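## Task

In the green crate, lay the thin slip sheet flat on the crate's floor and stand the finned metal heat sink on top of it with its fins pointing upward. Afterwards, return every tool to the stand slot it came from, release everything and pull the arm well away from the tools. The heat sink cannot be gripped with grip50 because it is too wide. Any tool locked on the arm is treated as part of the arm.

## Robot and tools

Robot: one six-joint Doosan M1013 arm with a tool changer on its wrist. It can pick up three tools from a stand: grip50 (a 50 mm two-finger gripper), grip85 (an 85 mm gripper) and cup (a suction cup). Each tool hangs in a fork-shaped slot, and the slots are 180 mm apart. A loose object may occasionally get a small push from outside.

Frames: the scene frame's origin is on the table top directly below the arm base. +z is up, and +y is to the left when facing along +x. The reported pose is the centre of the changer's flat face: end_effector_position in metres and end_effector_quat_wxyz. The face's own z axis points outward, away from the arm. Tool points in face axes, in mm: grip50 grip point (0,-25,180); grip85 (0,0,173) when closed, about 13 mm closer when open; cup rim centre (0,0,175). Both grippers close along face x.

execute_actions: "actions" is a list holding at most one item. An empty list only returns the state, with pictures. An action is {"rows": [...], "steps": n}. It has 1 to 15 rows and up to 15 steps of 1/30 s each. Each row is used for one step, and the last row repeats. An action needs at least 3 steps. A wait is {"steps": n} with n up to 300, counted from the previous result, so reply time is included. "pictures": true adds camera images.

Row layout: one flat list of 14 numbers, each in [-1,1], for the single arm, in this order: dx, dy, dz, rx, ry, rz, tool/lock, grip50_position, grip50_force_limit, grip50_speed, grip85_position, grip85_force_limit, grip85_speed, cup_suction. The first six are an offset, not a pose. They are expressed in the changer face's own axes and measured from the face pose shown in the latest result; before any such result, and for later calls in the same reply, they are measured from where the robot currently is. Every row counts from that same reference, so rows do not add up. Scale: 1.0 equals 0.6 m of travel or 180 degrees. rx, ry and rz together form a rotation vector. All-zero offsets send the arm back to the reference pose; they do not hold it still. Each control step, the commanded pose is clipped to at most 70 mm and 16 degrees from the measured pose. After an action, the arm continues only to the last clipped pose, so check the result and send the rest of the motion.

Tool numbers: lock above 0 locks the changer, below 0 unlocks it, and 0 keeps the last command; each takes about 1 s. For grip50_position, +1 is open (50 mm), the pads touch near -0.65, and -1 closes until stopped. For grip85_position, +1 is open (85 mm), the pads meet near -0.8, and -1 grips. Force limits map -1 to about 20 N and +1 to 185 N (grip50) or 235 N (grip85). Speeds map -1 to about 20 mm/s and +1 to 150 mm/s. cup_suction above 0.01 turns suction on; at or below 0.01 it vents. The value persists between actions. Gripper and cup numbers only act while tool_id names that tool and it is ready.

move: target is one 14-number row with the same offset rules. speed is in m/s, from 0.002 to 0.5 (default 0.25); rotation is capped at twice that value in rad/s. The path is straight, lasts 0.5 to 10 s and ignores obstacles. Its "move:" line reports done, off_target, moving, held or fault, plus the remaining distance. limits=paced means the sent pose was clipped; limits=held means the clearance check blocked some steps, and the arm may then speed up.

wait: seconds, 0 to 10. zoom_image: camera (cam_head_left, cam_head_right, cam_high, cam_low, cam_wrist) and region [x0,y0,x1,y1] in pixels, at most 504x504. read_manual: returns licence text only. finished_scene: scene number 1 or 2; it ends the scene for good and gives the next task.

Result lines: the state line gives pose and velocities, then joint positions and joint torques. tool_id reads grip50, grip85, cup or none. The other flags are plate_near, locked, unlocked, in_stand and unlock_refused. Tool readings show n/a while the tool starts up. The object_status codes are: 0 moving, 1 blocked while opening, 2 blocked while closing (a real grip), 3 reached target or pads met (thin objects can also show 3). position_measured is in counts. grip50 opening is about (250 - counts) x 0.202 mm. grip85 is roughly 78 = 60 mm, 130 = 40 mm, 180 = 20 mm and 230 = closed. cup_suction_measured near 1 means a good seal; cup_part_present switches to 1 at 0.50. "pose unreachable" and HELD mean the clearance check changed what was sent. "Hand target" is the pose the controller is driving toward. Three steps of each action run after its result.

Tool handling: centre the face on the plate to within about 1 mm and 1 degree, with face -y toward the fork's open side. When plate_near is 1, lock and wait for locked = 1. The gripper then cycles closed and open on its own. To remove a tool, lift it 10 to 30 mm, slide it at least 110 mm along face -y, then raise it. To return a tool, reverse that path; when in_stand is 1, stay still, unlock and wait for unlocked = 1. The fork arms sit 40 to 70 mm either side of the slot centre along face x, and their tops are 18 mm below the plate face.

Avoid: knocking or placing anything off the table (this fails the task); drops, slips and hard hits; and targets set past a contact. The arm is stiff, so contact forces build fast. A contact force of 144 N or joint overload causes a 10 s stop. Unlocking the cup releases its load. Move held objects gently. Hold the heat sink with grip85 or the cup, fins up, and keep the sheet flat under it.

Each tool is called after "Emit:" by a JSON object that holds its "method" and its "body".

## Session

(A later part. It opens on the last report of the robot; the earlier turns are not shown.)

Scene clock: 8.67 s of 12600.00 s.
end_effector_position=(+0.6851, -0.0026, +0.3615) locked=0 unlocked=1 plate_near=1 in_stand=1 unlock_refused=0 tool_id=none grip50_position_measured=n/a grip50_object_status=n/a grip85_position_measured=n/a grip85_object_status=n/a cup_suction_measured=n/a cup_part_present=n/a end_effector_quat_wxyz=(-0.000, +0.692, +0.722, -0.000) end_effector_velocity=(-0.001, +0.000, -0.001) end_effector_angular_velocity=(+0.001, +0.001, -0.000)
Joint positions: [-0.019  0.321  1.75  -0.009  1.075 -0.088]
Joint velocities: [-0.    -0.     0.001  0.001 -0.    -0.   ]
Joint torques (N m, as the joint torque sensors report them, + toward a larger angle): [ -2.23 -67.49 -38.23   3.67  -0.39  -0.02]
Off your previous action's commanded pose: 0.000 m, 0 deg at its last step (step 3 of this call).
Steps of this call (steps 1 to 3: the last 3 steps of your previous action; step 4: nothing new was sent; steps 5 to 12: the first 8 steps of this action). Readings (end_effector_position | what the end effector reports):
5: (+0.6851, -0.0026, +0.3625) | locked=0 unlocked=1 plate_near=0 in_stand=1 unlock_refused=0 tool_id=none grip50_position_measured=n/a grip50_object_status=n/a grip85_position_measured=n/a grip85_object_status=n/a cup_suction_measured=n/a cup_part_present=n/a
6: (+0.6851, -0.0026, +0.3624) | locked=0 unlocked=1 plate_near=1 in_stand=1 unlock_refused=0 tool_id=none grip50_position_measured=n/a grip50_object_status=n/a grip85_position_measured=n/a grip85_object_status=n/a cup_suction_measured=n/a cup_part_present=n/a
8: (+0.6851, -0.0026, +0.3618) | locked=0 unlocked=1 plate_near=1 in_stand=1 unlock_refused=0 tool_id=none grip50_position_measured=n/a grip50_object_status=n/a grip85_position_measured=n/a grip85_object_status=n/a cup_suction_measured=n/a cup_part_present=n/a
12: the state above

Emit:
{"method": "execute_actions", "body": {"actions": [{"rows":[[0,0,-0.0003,0,0,0,1,1,0,0,1,0,1,0]],"steps":15}]}}

Emit:
{"method": "execute_actions", "body": {"actions": [{"steps":22}]}}

Scene clock: 9.17 s of 12600.00 s.
end_effector_position=(+0.6850, -0.0026, +0.3615) locked=0 unlocked=0 plate_near=1 in_stand=1 unlock_refused=0 tool_id=none grip50_position_measured=n/a grip50_object_status=n/a grip85_position_measured=n/a grip85_object_status=n/a cup_suction_measured=n/a cup_part_present=n/a end_effector_quat_wxyz=(-0.000, +0.692, +0.722, -0.000) end_effector_velocity=(+0.001, -0.000, +0.001) end_effector_angular_velocity=(-0.001, -0.001, +0.000)
Joint positions: [-0.019  0.321  1.75  -0.009  1.075 -0.088]
Joint velocities: [-0.    -0.    -0.001 -0.001  0.     0.   ]
Joint torques (N m, as the joint torque sensors report them, + toward a larger angle): [ -0.79 -74.95 -41.18   3.7    0.06  -0.32]
Off your previous action's commanded pose: 0.000 m, 0 deg at its last step (step 3 of this call).
Steps of this call (steps 1 to 3: the last 3 steps of your previous action; steps 4 to 15: the first 12 steps of this action). Readings (end_effector_position | what the end effector reports):
4: (+0.6851, -0.0026, +0.3614) | locked=0 unlocked=0 plate_near=1 in_stand=1 unlock_refused=0 tool_id=none grip50_position_measured=n/a grip50_object_status=n/a grip85_position_measured=n/a grip85_object_status=n/a cup_suction_measured=n/a cup_part_present=n/a
5: (+0.6851, -0.0026, +0.3614) | locked=0 unlocked=0 plate_near=1 in_stand=1 unlock_refused=0 tool_id=none grip50_position_measured=n/a grip50_object_status=n/a grip85_position_measured=n/a grip85_object_status=n/a cup_suction_measured=n/a cup_part_present=n/a
7: (+0.6851, -0.0026, +0.3614) | locked=0 unlocked=0 plate_near=1 in_stand=1 unlock_refused=0 tool_id=none grip50_position_measured=n/a grip50_object_status=n/a grip85_position_measured=n/a grip85_object_status=n/a cup_suction_measured=n/a cup_part_present=n/a
11: (+0.6850, -0.0026, +0.3615) | locked=0 unlocked=0 plate_near=1 in_stand=1 unlock_refused=0 tool_id=none grip50_position_measured=n/a grip50_object_status=n/a grip85_position_measured=n/a grip85_object_status=n/a cup_suction_measured=n/a cup_part_present=n/a
15: the state above

Scene clock: 9.90 s of 12600.00 s.
end_effector_position=(+0.6851, -0.0026, +0.3617) locked=1 unlocked=0 plate_near=1 in_stand=1 unlock_refused=0 tool_id=grip85 grip50_position_measured=n/a grip50_object_status=n/a grip85_position_measured=n/a grip85_object_status=n/a cup_suction_measured=n/a cup_part_present=n/a end_effector_quat_wxyz=(-0.000, +0.692, +0.722, -0.000) end_effector_velocity=(+0.000, -0.000, +0.000) end_effector_angular_velocity=(-0.001, -0.002, +0.000)
Joint positions: [-0.019  0.321  1.75  -0.009  1.075 -0.088]
Joint velocities: [ 0.    -0.    -0.001 -0.    -0.001  0.   ]
Joint torques (N m, as the joint torque sensors report them, + toward a larger angle): [  0.14 -86.87 -49.02   3.66  -0.31  -0.17]
Hand target: +0.685, -0.003, +0.362; -0.000, +0.692, +0.722, -0.000
Off the commanded pose: 0.000 m, 0 deg.
Kept back: nothing.
Steps of this call (steps 1 to 3: the last 3 steps of your previous action; steps 4 to 22: nothing new was sent). Readings (end_effector_position | what the end effector reports):
1: (+0.6850, -0.0026, +0.3616) | locked=0 unlocked=0 plate_near=1 in_stand=1 unlock_refused=0 tool_id=none grip50_position_measured=n/a grip50_object_status=n/a grip85_position_measured=n/a grip85_object_status=n/a cup_suction_measured=n/a cup_part_present=n/a
2: (+0.6851, -0.0026, +0.3616) | locked=0 unlocked=0 plate_near=1 in_stand=1 unlock_refused=0 tool_id=none grip50_position_measured=n/a grip50_object_status=n/a grip85_position_measured=n/a grip85_object_status=n/a cup_suction_measured=n/a cup_part_present=n/a
4: (+0.6851, -0.0026, +0.3616) | locked=0 unlocked=0 plate_near=1 in_stand=1 unlock_refused=0 tool_id=none grip50_position_measured=n/a grip50_object_status=n/a grip85_position_measured=n/a grip85_object_status=n/a cup_suction_measured=n/a cup_part_present=n/a
8: (+0.6851, -0.0026, +0.3616) | locked=0 unlocked=0 plate_near=1 in_stand=1 unlock_refused=0 tool_id=none grip50_position_measured=n/a grip50_object_status=n/a grip85_position_measured=n/a grip85_object_status=n/a cup_suction_measured=n/a cup_part_present=n/a
22: the state above

Emit:
{"method": "move", "body": {"target": [0,0,-0.0333,0,0,0,0,1,0,0,1,0,1,0], "speed": 0.06}}

Emit:
{"method": "move", "body": {"target": [0,-0.21,0,0,0,0,0,1,0,0,1,0,1,0], "speed": 0.2}}

Emit:
{"method": "move", "body": {"target": [0.53,-0.13,0.03,0,0,0,0,1,0,0,1,0,1,0], "speed": 0.3}}

Scene clock: 10.83 s of 12600.00 s.
end_effector_position=(+0.6851, -0.0026, +0.3816) locked=1 unlocked=0 plate_near=1 in_stand=0 unlock_refused=0 tool_id=grip85 grip50_position_measured=n/a grip50_object_status=n/a grip85_position_measured=n/a grip85_object_status=n/a cup_suction_measured=n/a cup_part_present=n/a end_effector_quat_wxyz=(-0.000, +0.692, +0.722, -0.000) end_effector_velocity=(+0.000, +0.000, +0.000) end_effector_angular_velocity=(+0.000, -0.000, +0.001)
Joint positions: [-0.019  0.306  1.73  -0.008  1.11  -0.088]
Joint velocities: [ 0.    -0.    -0.     0.     0.    -0.001]
Joint torques (N m, as the joint torque sensors report them, + toward a larger angle): [ -1.22 -84.03 -49.13   3.86  -0.49  -0.06]
Hand target: +0.685, -0.003, +0.382; -0.000, +0.692, +0.722, -0.000
Off the commanded pose: 0.000 m, 0 deg.
Kept back: nothing.
move: done
camera_calibration (this result's frames):
cam_wrist: T_world_to_cam=[[0.00235194, 0.999353, 0.0358822, -0.00927464], [0.951009, -0.0133285, 0.308877, -0.710549], [0.309155, 0.0333978, -0.950425, 0.203886], [0, 0, 0, 1]] pos_world=[0.612728, -0.00701127, 0.413583]

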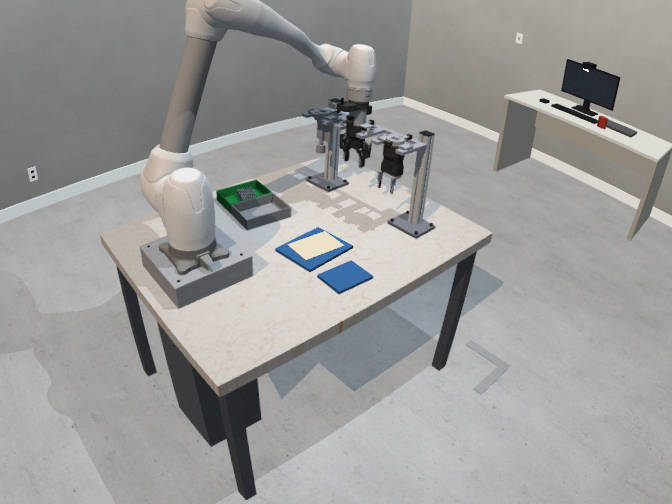

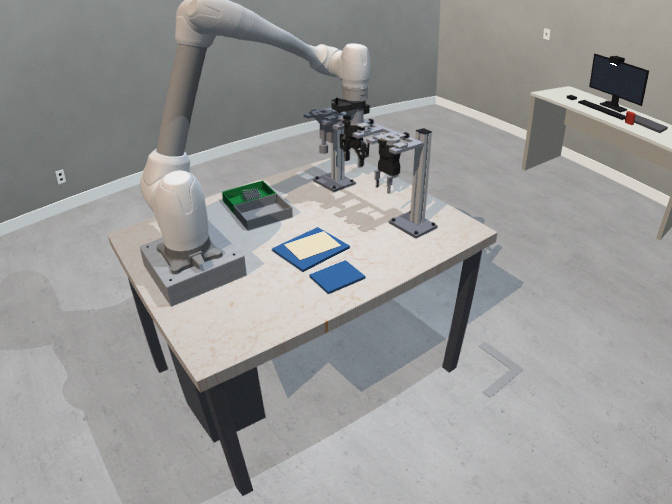

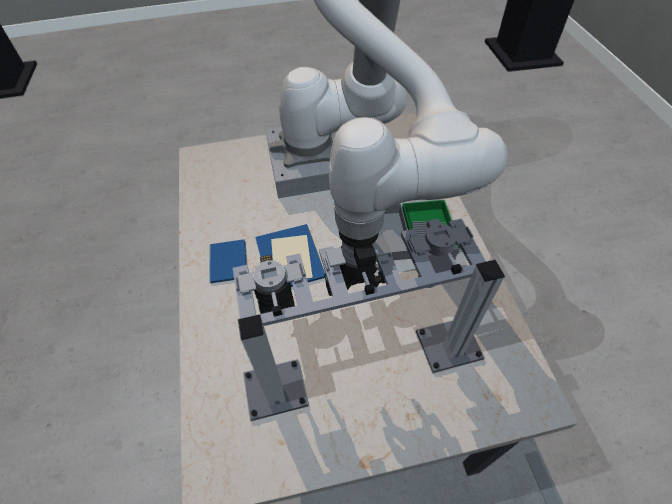

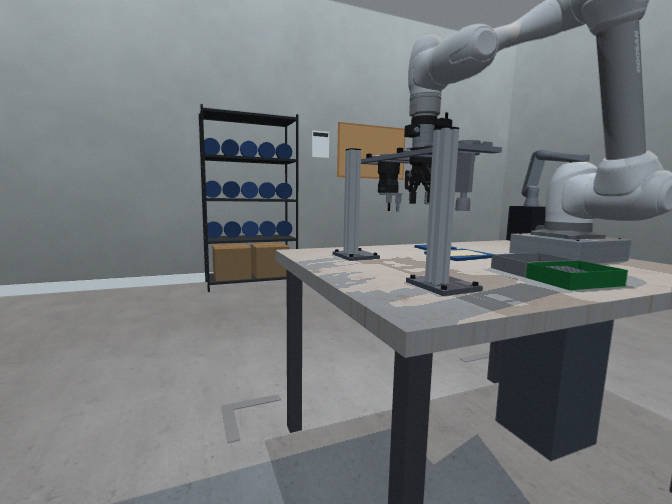

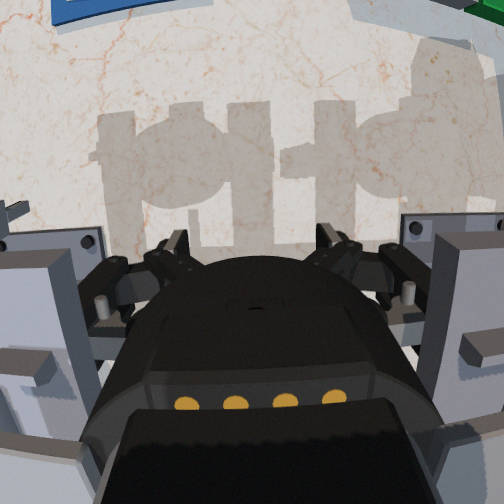

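Scene clock: 11.83 s of 12600.00 s.
end_effector_position=(+0.5593, -0.0081, +0.3820) locked=1 unlocked=0 plate_near=1 in_stand=0 unlock_refused=0 tool_id=grip85 grip50_position_measured=n/a grip50_object_status=n/a grip85_position_measured=n/a grip85_object_status=n/a cup_suction_measured=n/a cup_part_present=n/a end_effector_quat_wxyz=(-0.000, +0.692, +0.722, -0.000) end_effector_velocity=(-0.000, +0.000, +0.000) end_effector_angular_velocity=(+0.001, -0.000, -0.000)
Joint positions: [-0.039  0.119  1.965 -0.009  1.062 -0.108]
Joint velocities: [ 0.    -0.001  0.001  0.001 -0.    -0.   ]
Joint torques (N m, as the joint torque sensors report them, + toward a larger angle): [ -0.82 -60.98 -48.4    3.52  -0.39  -0.15]
Hand target: +0.559, -0.008, +0.382; -0.000, +0.692, +0.722, -0.000
Off the commanded pose: 0.000 m, 0 deg.
Kept back: nothing.
move: done
camera_calibration (this result's frames):
cam_wrist: T_world_to_cam=[[0.00230668, 0.999357, 0.0357743, -0.00350478], [0.951, -0.0132531, 0.308906, -0.591102], [0.309181, 0.0333088, -0.95042, 0.243297], [0, 0, 0, 1]] pos_world=[0.486923, -0.0124353, 0.413954]

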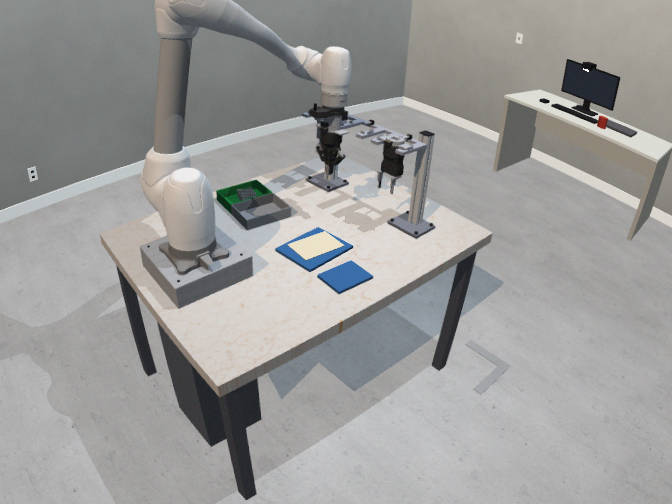

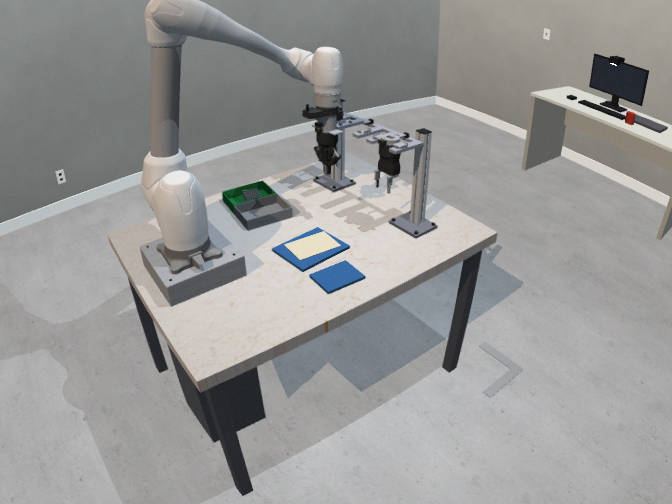

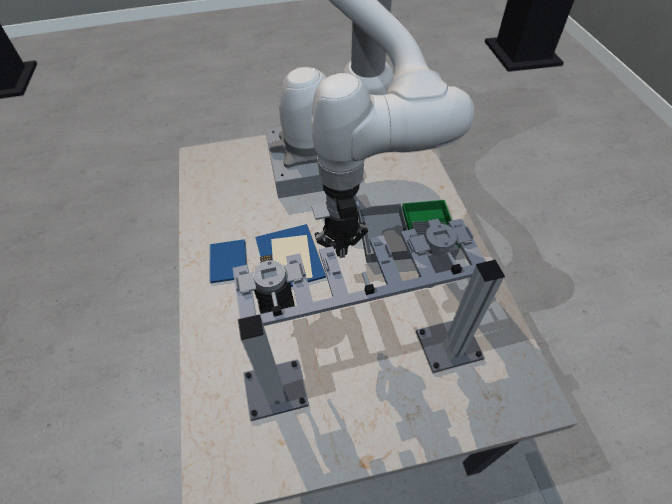

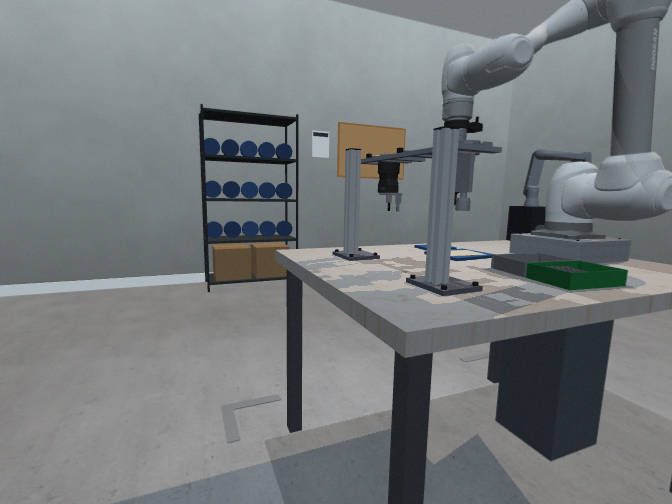

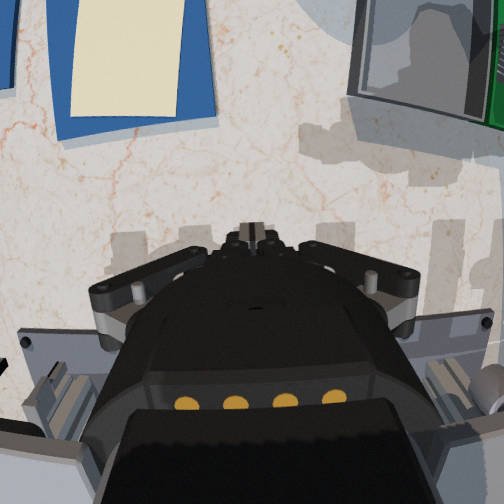

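Scene clock: 13.47 s of 12600.00 s.
end_effector_position=(+0.4677, +0.3069, +0.3644) locked=1 unlocked=0 plate_near=1 in_stand=0 unlock_refused=0 tool_id=grip85 grip50_position_measured=n/a grip50_object_status=n/a grip85_position_measured=3 grip85_object_status=3 cup_suction_measured=n/a cup_part_present=n/a end_effector_quat_wxyz=(-0.001, +0.692, +0.722, +0.000) end_effector_velocity=(+0.001, +0.001, +0.002) end_effector_angular_velocity=(+0.001, -0.003, +0.001)
Joint positions: [ 0.552  0.138  1.983 -0.003  1.027  0.481]
Joint velocities: [ 0.     0.    -0.003 -0.001  0.     0.   ]
Joint torques (N m, as the joint torque sensors report them, + toward a larger angle): [ -1.93 -61.09 -47.86   3.46  -0.35   0.25]
Hand target: +0.468, +0.307, +0.364; -0.001, +0.692, +0.722, +0.000
Off the commanded pose: 0.001 m, 0 deg.
Kept back: nothing.
move: done
camera_calibration (this result's frames):
cam_wrist: T_world_to_cam=[[0.00233178, 0.999308, 0.0371276, -0.317874], [0.951036, -0.0136912, 0.308777, -0.494177], [0.309072, 0.0345897, -0.950409, 0.244075], [0, 0, 0, 1]] pos_world=[0.395284, 0.302446, 0.396364]

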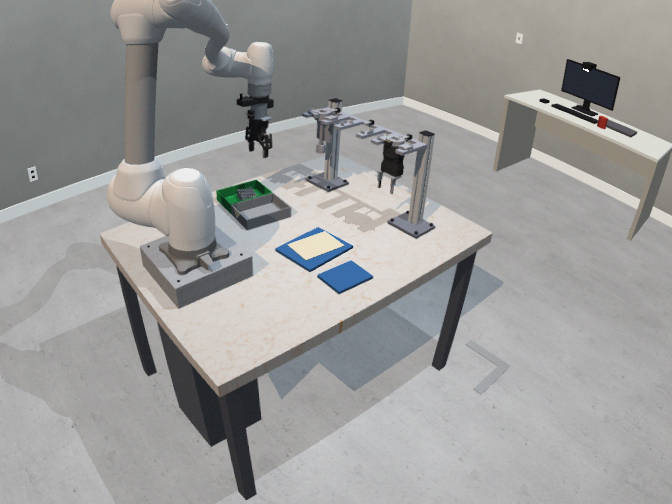

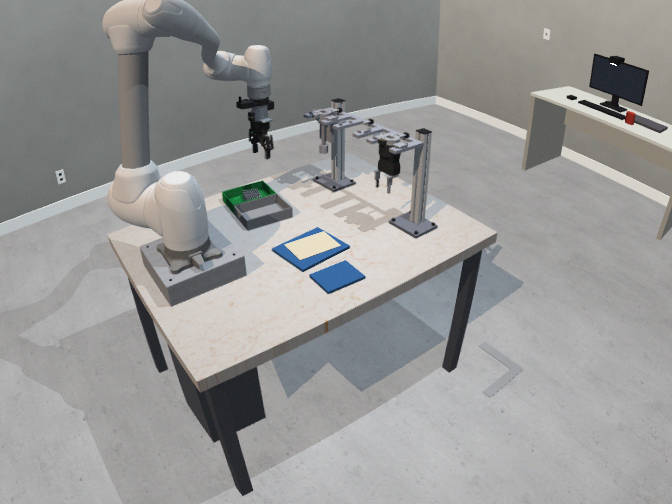

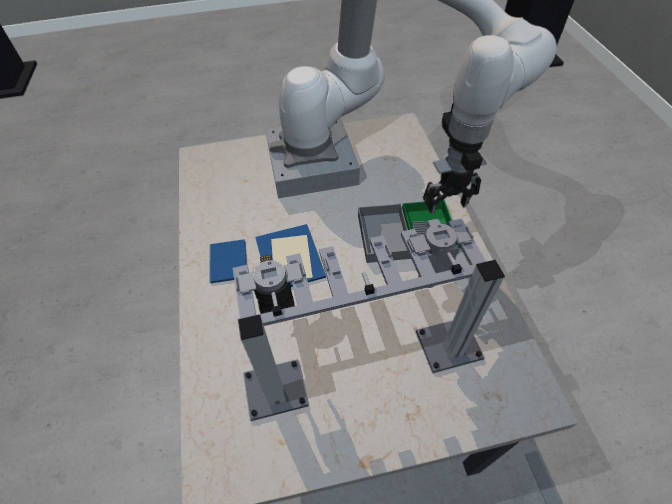

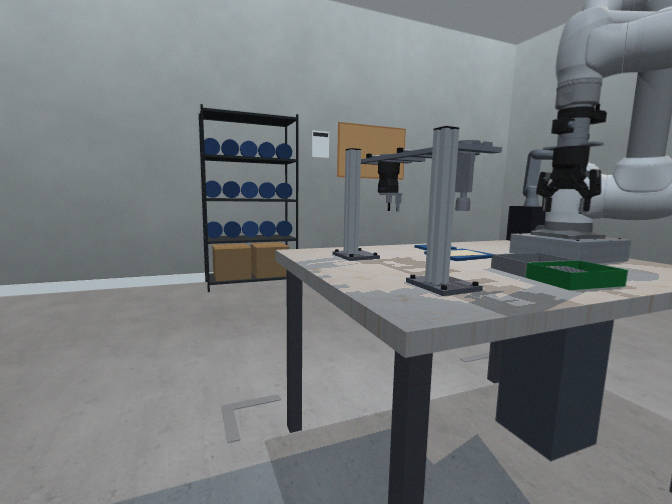

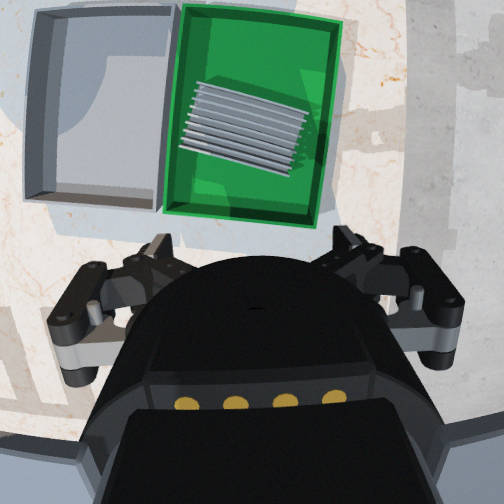

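Emit:
{"method": "zoom_image", "body": {"camera": "cam_wrist", "region": [130, 0, 382, 252]}}

Region (130, 0, 382, 252) of cam_wrist's 504x504 image, scaled by 2.000, with more detail than that image has.

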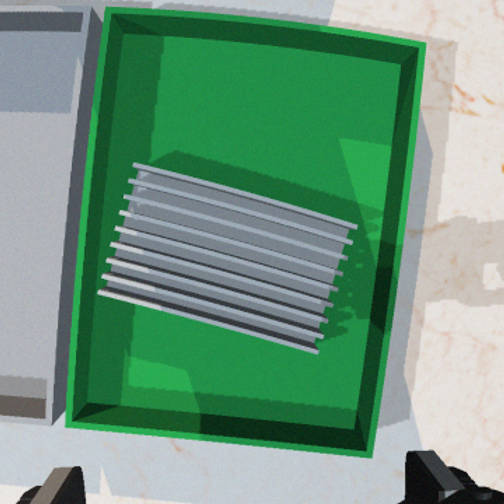

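Emit:
{"method": "move", "body": {"target": [-0.0057,-0.0953,0.157,0,0,-0.398,0,1,0,0,1,0,1,0], "speed": 0.45}}

Emit:
{"method": "zoom_image", "body": {"camera": "cam_low", "region": [500, 160, 660, 300]}}

Emit:
{"method": "zoom_image", "body": {"camera": "cam_wrist", "region": [126, 60, 378, 312]}}

Scene clock: 16.10 s of 12600.00 s.
end_effector_position=(+0.4105, +0.3012, +0.2703) locked=1 unlocked=0 plate_near=1 in_stand=0 unlock_refused=0 tool_id=grip85 grip50_position_measured=n/a grip50_object_status=n/a grip85_position_measured=3 grip85_object_status=3 cup_suction_measured=n/a cup_part_present=n/a end_effector_quat_wxyz=(-0.000, +0.138, +0.990, +0.001) end_effector_velocity=(+0.000, -0.001, -0.000) end_effector_angular_velocity=(-0.000, +0.000, -0.000)
Joint positions: [ 0.598  0.169  2.158 -0.003  0.822 -0.724]
Joint velocities: [-0.001  0.     0.     0.    -0.    -0.001]
Joint torques (N m, as the joint torque sensors report them, + toward a larger angle): [ -3.09 -58.66 -40.8    3.07  -0.5   -0.1 ]
Hand target: +0.410, +0.301, +0.270; -0.000, +0.138, +0.990, +0.001
Off the commanded pose: 0.000 m, 0 deg.
Kept back: nothing.
move: done
camera_calibration (this result's frames):
cam_wrist: T_world_to_cam=[[-0.947781, 0.316777, 0.0369209, 0.287019], [0.312174, 0.897806, 0.310629, -0.423623], [0.0652524, 0.305934, -0.949814, 0.190695], [0, 0, 0, 1]] pos_world=[0.391833, 0.231071, 0.302117]

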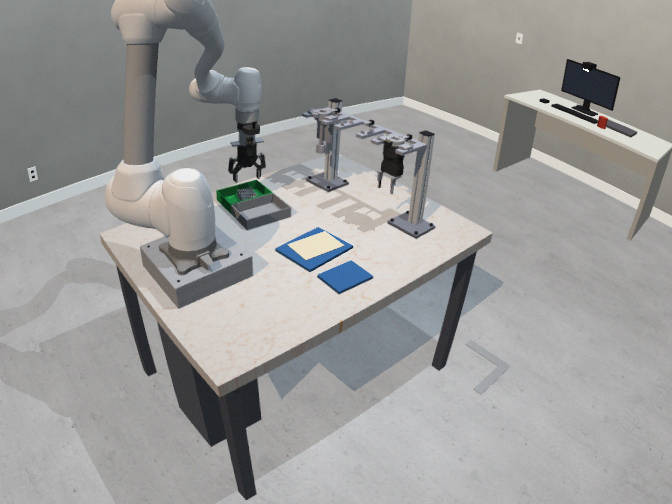

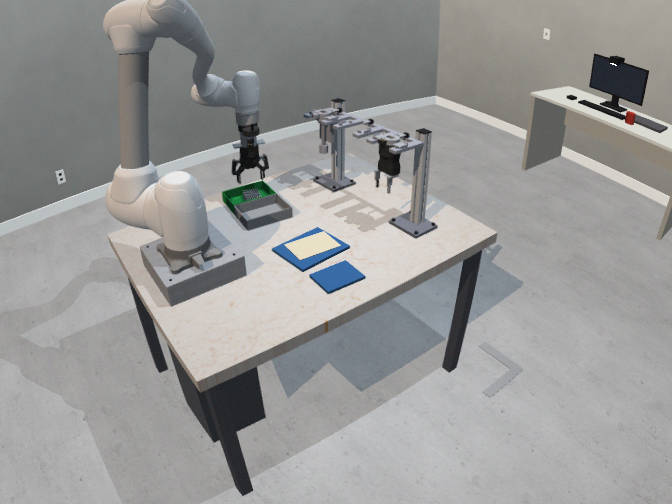

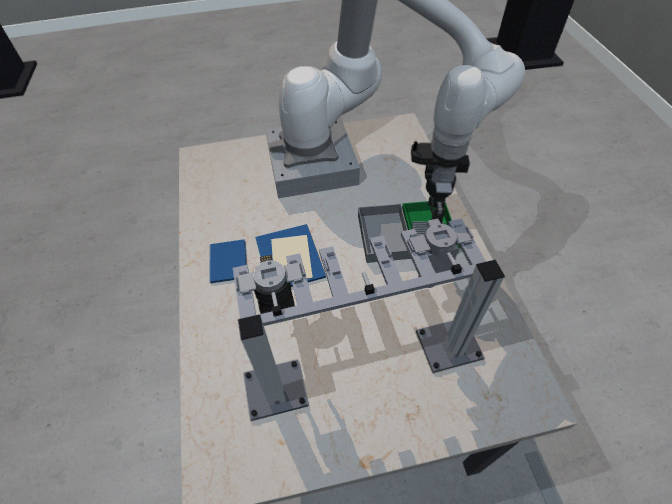

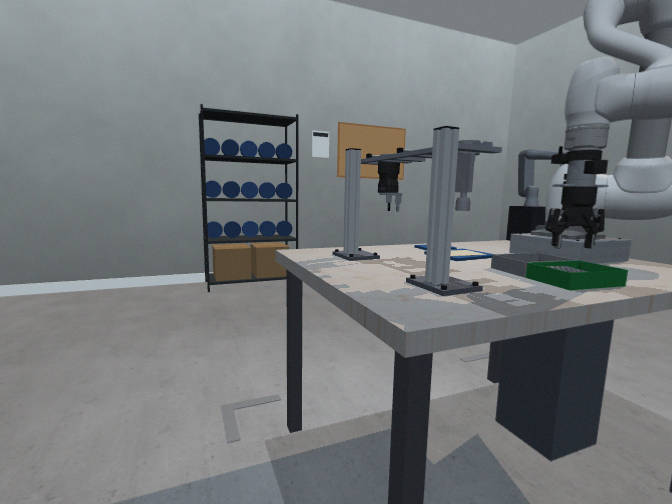

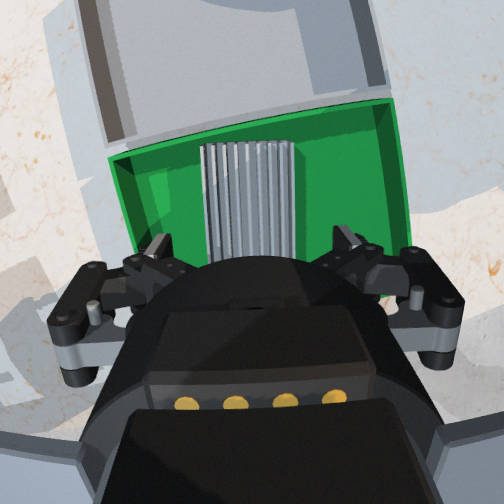

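Region (500, 160, 660, 300) of cam_low's 672x504 image, scaled by 3.150, with more detail than that image has; it fills the top 441 rows of this view, and the rest is white.

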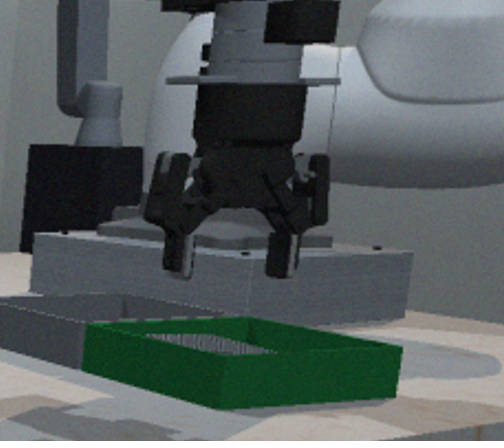

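Region (126, 60, 378, 312) of cam_wrist's 504x504 image, scaled by 2.000, with more detail than that image has.

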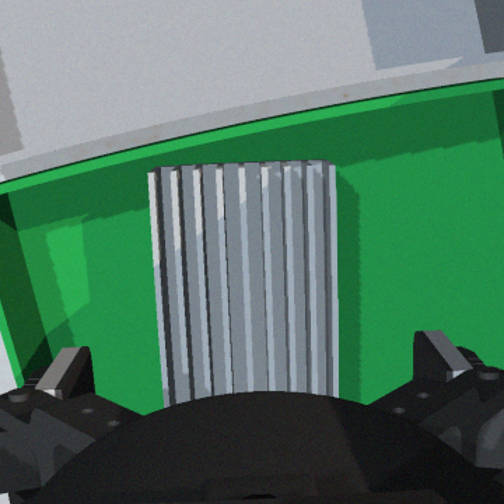

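Emit:
{"method": "move", "body": {"target": [-0.001,0,0.1235,0,0,0,0,1,0,0,0.7,0,1,0], "speed": 0.12}}

Emit:
{"method": "zoom_image", "body": {"camera": "cam_head_left", "region": [200, 140, 300, 230]}}

Scene clock: 17.33 s of 12600.00 s.
end_effector_position=(+0.4109, +0.3011, +0.1961) locked=1 unlocked=0 plate_near=1 in_stand=0 unlock_refused=0 tool_id=grip85 grip50_position_measured=n/a grip50_object_status=n/a grip85_position_measured=41 grip85_object_status=3 cup_suction_measured=n/a cup_part_present=n/a end_effector_quat_wxyz=(-0.000, +0.138, +0.990, +0.001) end_effector_velocity=(-0.001, -0.000, -0.001) end_effector_angular_velocity=(-0.000, +0.001, -0.001)
Joint positions: [ 0.597  0.277  2.208 -0.004  0.664 -0.724]
Joint velocities: [ 0.     0.     0.001  0.001 -0.     0.   ]
Joint torques (N m, as the joint torque sensors report them, + toward a larger angle): [ -1.78 -65.99 -35.22   2.58  -0.51   0.21]
Hand target: +0.411, +0.301, +0.196; -0.000, +0.138, +0.990, +0.001
Off the commanded pose: 0.000 m, 0 deg.
Kept back: nothing.
move: done
camera_calibration (this result's frames):
cam_wrist: T_world_to_cam=[[-0.947797, 0.316732, 0.0368886, 0.290233], [0.312117, 0.897801, 0.310702, -0.400643], [0.0652908, 0.305996, -0.949791, 0.120219], [0, 0, 0, 1]] pos_world=[0.39228, 0.230985, 0.227957]

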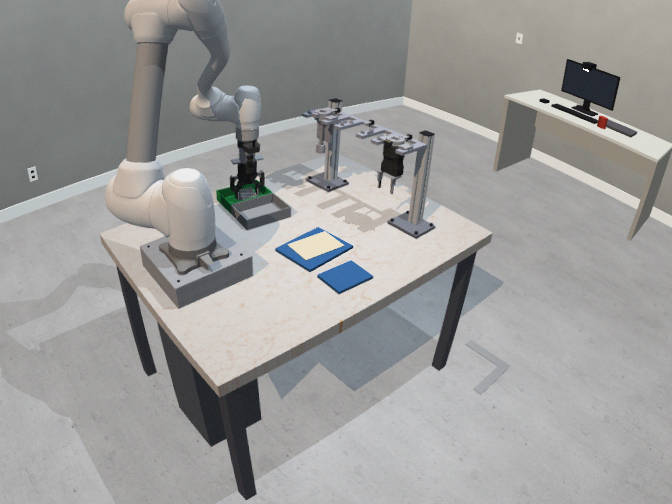

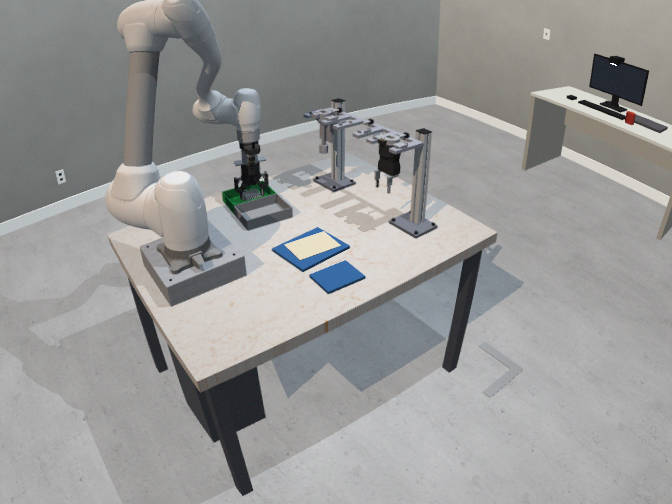

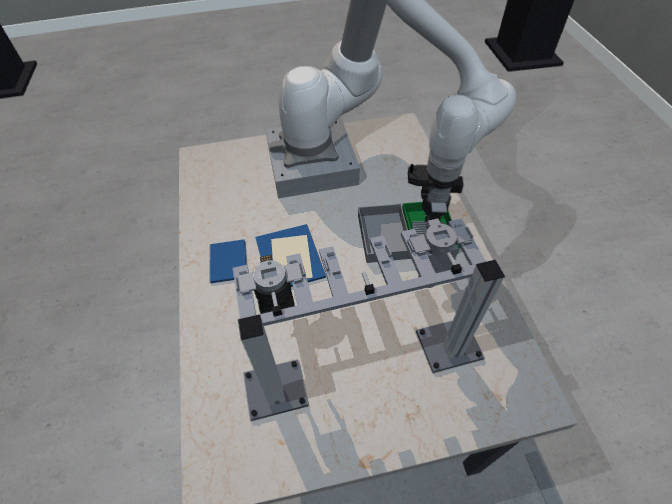

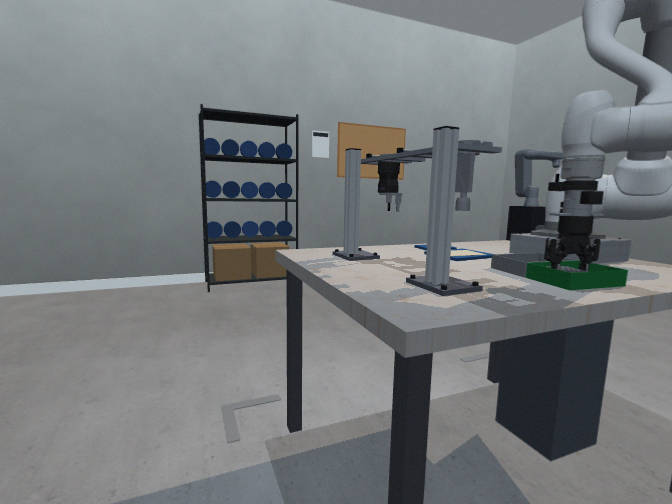

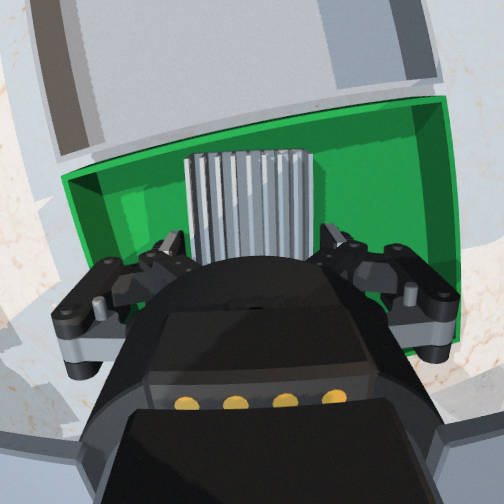

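Region (200, 140, 300, 230) of cam_head_left's 672x504 image, scaled by 5.040, with more detail than that image has; it fills the top 454 rows of this view, and the rest is white.

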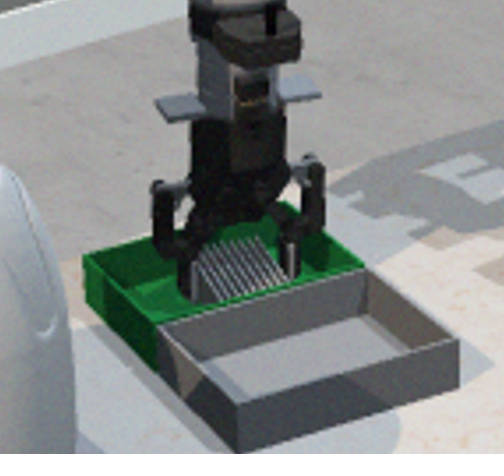

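Emit:
{"method": "execute_actions", "body": {"actions": [{"rows":[[0,0,0,0,0,0,0,1,0,0,-1,-0.4,-0.4,0]],"steps":15}]}}

Scene clock: 17.83 s of 12600.00 s.
end_effector_position=(+0.4109, +0.3011, +0.1961) locked=1 unlocked=0 plate_near=1 in_stand=0 unlock_refused=0 tool_id=grip85 grip50_position_measured=n/a grip50_object_status=n/a grip85_position_measured=80 grip85_object_status=0 cup_suction_measured=n/a cup_part_present=n/a end_effector_quat_wxyz=(-0.000, +0.138, +0.990, +0.001) end_effector_velocity=(-0.000, -0.000, -0.000) end_effector_angular_velocity=(-0.001, +0.001, +0.000)
Joint positions: [ 0.597  0.277  2.208 -0.004  0.664 -0.724]
Joint velocities: [-0.     0.     0.    -0.001  0.001 -0.   ]
Joint torques (N m, as the joint torque sensors report them, + toward a larger angle): [ -0.71 -50.01 -26.59   2.33  -1.88   0.02]
Steps of this call (steps 1 to 3: nothing new was sent; steps 4 to 15: the first 12 steps of this action). Readings (end_effector_position | what the end effector reports):
4: (+0.4109, +0.3011, +0.1961) | locked=1 unlocked=0 plate_near=1 in_stand=0 unlock_refused=0 tool_id=grip85 grip50_position_measured=n/a grip50_object_status=n/a grip85_position_measured=41 grip85_object_status=0 cup_suction_measured=n/a cup_part_present=n/a
5: (+0.4109, +0.3011, +0.1961) | locked=1 unlocked=0 plate_near=1 in_stand=0 unlock_refused=0 tool_id=grip85 grip50_position_measured=n/a grip50_object_status=n/a grip85_position_measured=42 grip85_object_status=0 cup_suction_measured=n/a cup_part_present=n/a
7: (+0.4109, +0.3011, +0.1961) | locked=1 unlocked=0 plate_near=1 in_stand=0 unlock_refused=0 tool_id=grip85 grip50_position_measured=n/a grip50_object_status=n/a grip85_position_measured=50 grip85_object_status=0 cup_suction_measured=n/a cup_part_present=n/a
11: (+0.4109, +0.3011, +0.1961) | locked=1 unlocked=0 plate_near=1 in_stand=0 unlock_refused=0 tool_id=grip85 grip50_position_measured=n/a grip50_object_status=n/a grip85_position_measured=70 grip85_object_status=0 cup_suction_measured=n/a cup_part_present=n/a
15: the state above

Emit:
{"method": "move", "body": {"target": [0,0,-0.095,0,0,0,0,1,0,0,-1,-0.4,-0.4,0], "speed": 0.15}}

Scene clock: 20.20 s of 12600.00 s.
end_effector_position=(+0.4110, +0.3011, +0.2532) locked=1 unlocked=0 plate_near=1 in_stand=0 unlock_refused=0 tool_id=grip85 grip50_position_measured=n/a grip50_object_status=n/a grip85_position_measured=80 grip85_object_status=2 cup_suction_measured=n/a cup_part_present=n/a end_effector_quat_wxyz=(-0.000, +0.138, +0.990, +0.001) end_effector_velocity=(+0.000, +0.000, +0.001) end_effector_angular_velocity=(+0.000, -0.001, -0.000)
Joint positions: [ 0.597  0.192  2.171 -0.004  0.786 -0.724]
Joint velocities: [ 0.    -0.001 -0.001 -0.     0.     0.   ]
Joint torques (N m, as the joint torque sensors report them, + toward a larger angle): [ -1.92 -62.11 -39.9    2.68  -0.57  -0.31]
Hand target: +0.411, +0.301, +0.253; -0.000, +0.138, +0.990, +0.001
Off your previous action's commanded pose: 0.000 m, 0 deg at its last step (step 3 of this call).
Off the commanded pose: 0.000 m, 0 deg.
Kept back: nothing.
move: done
camera_calibration (this result's frames):
cam_wrist: T_world_to_cam=[[-0.94777, 0.316809, 0.0369275, 0.288207], [0.312205, 0.897791, 0.310644, -0.418333], [0.0652616, 0.305948, -0.949809, 0.174431], [0, 0, 0, 1]] pos_world=[0.392376, 0.230902, 0.284986]

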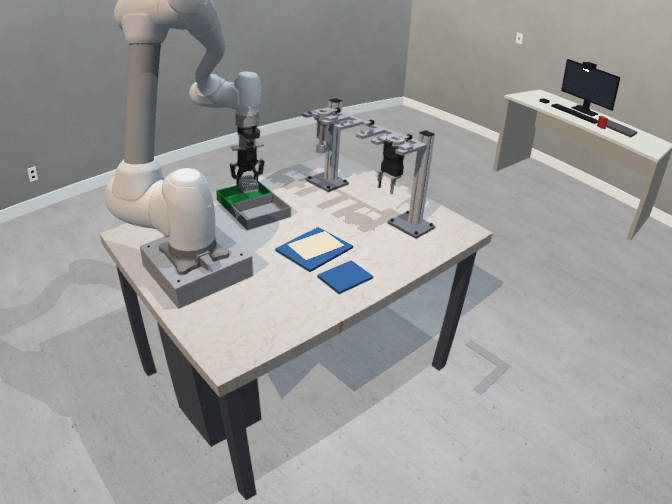

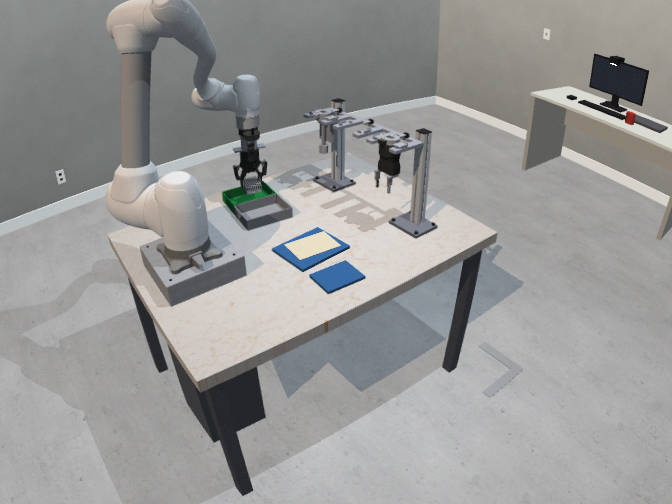

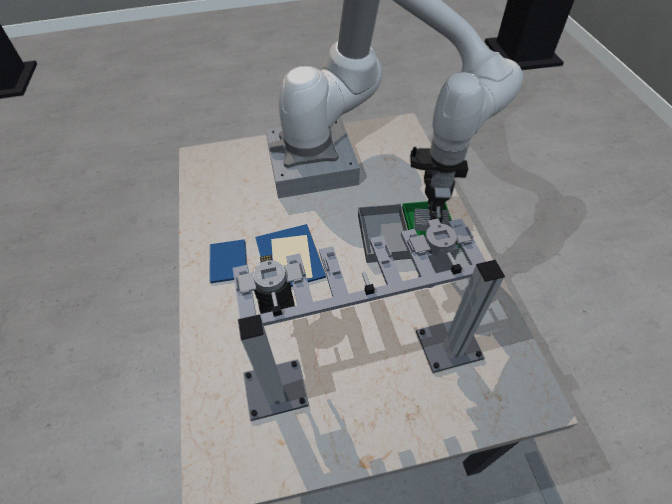

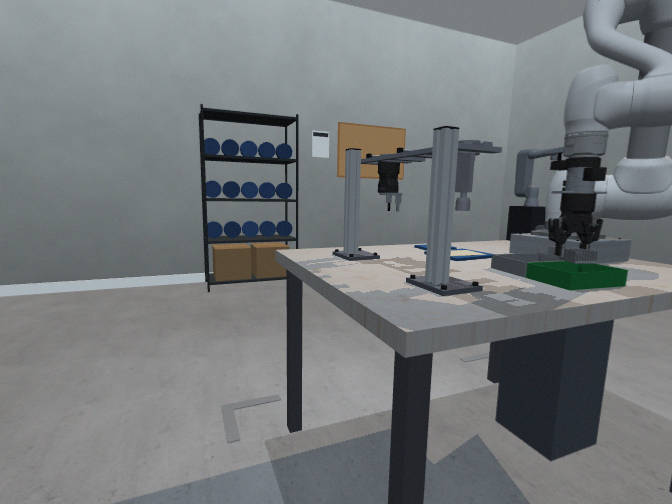

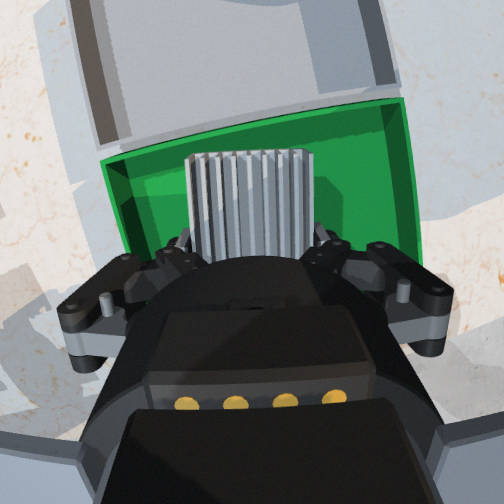

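Emit:
{"method": "move", "body": {"target": [-0.0158,-0.2275,0,0,0,-0.0556,0,1,0,0,-1,-0.4,-0.4,0], "speed": 0.2}}

Scene clock: 21.47 s of 12600.00 s.
end_effector_position=(+0.3829, +0.1670, +0.2532) locked=1 unlocked=0 plate_near=1 in_stand=0 unlock_refused=0 tool_id=grip85 grip50_position_measured=n/a grip50_object_status=n/a grip85_position_measured=80 grip85_object_status=2 cup_suction_measured=n/a cup_part_present=n/a end_effector_quat_wxyz=(-0.000, +0.051, +0.999, +0.001) end_effector_velocity=(-0.000, -0.000, -0.000) end_effector_angular_velocity=(+0.000, +0.000, +0.000)
Joint positions: [ 0.363  0.058  2.329 -0.007  0.761 -1.13 ]
Joint velocities: [-0.    -0.     0.001  0.001 -0.001 -0.001]
Joint torques (N m, as the joint torque sensors report them, + toward a larger angle): [ -2.06 -45.69 -39.65   3.21  -0.44   0.21]
Hand target: +0.383, +0.167, +0.253; -0.000, +0.051, +0.999, +0.001
Off the commanded pose: 0.000 m, 0 deg.
Kept back: nothing.
move: done
camera_calibration (this result's frames):
cam_wrist: T_world_to_cam=[[-0.988428, 0.147284, 0.0362961, 0.348044], [0.151241, 0.938481, 0.31045, -0.234315], [0.0116611, 0.312347, -0.949896, 0.23678], [0, 0, 0, 1]] pos_world=[0.376693, 0.0946818, 0.285027]

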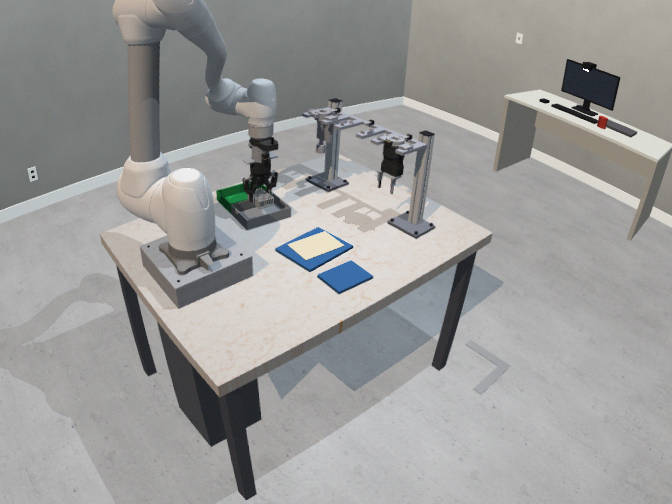

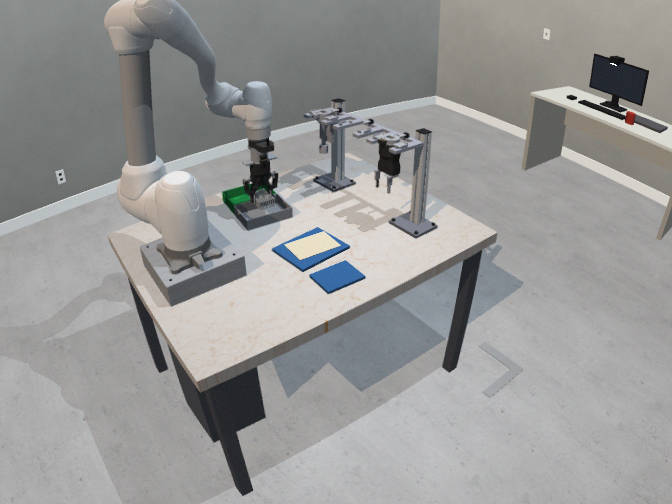

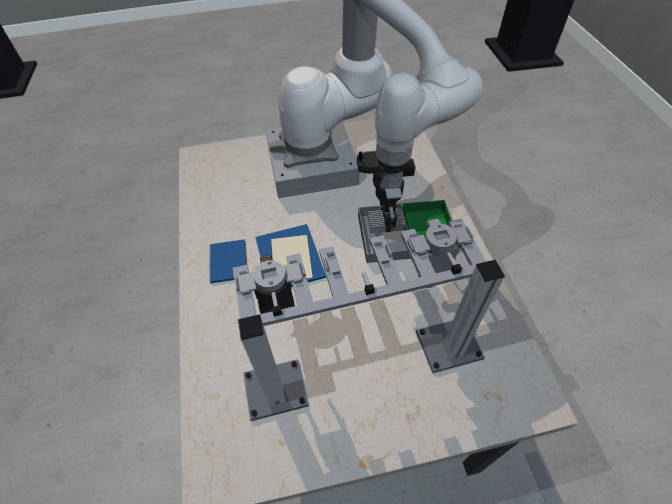

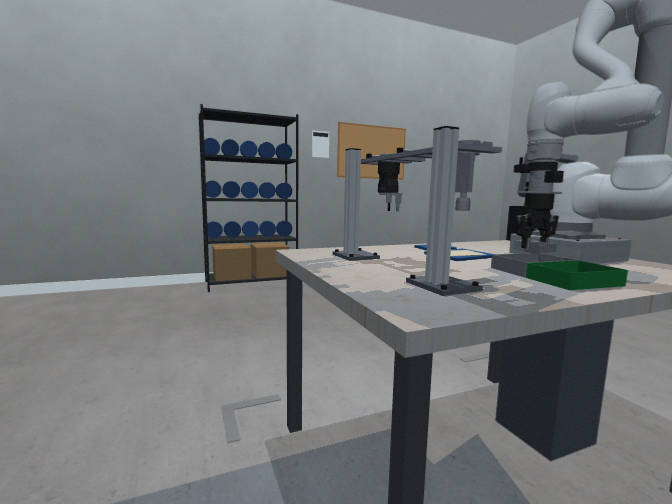

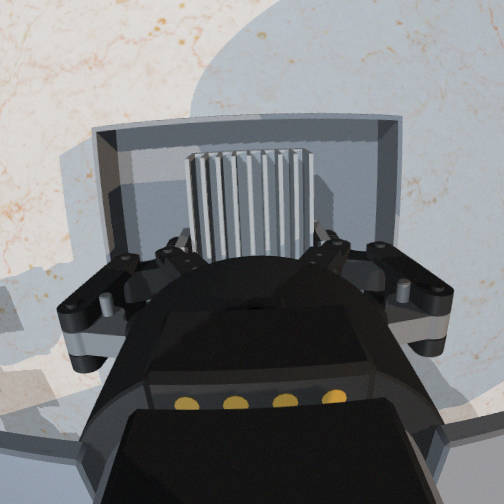

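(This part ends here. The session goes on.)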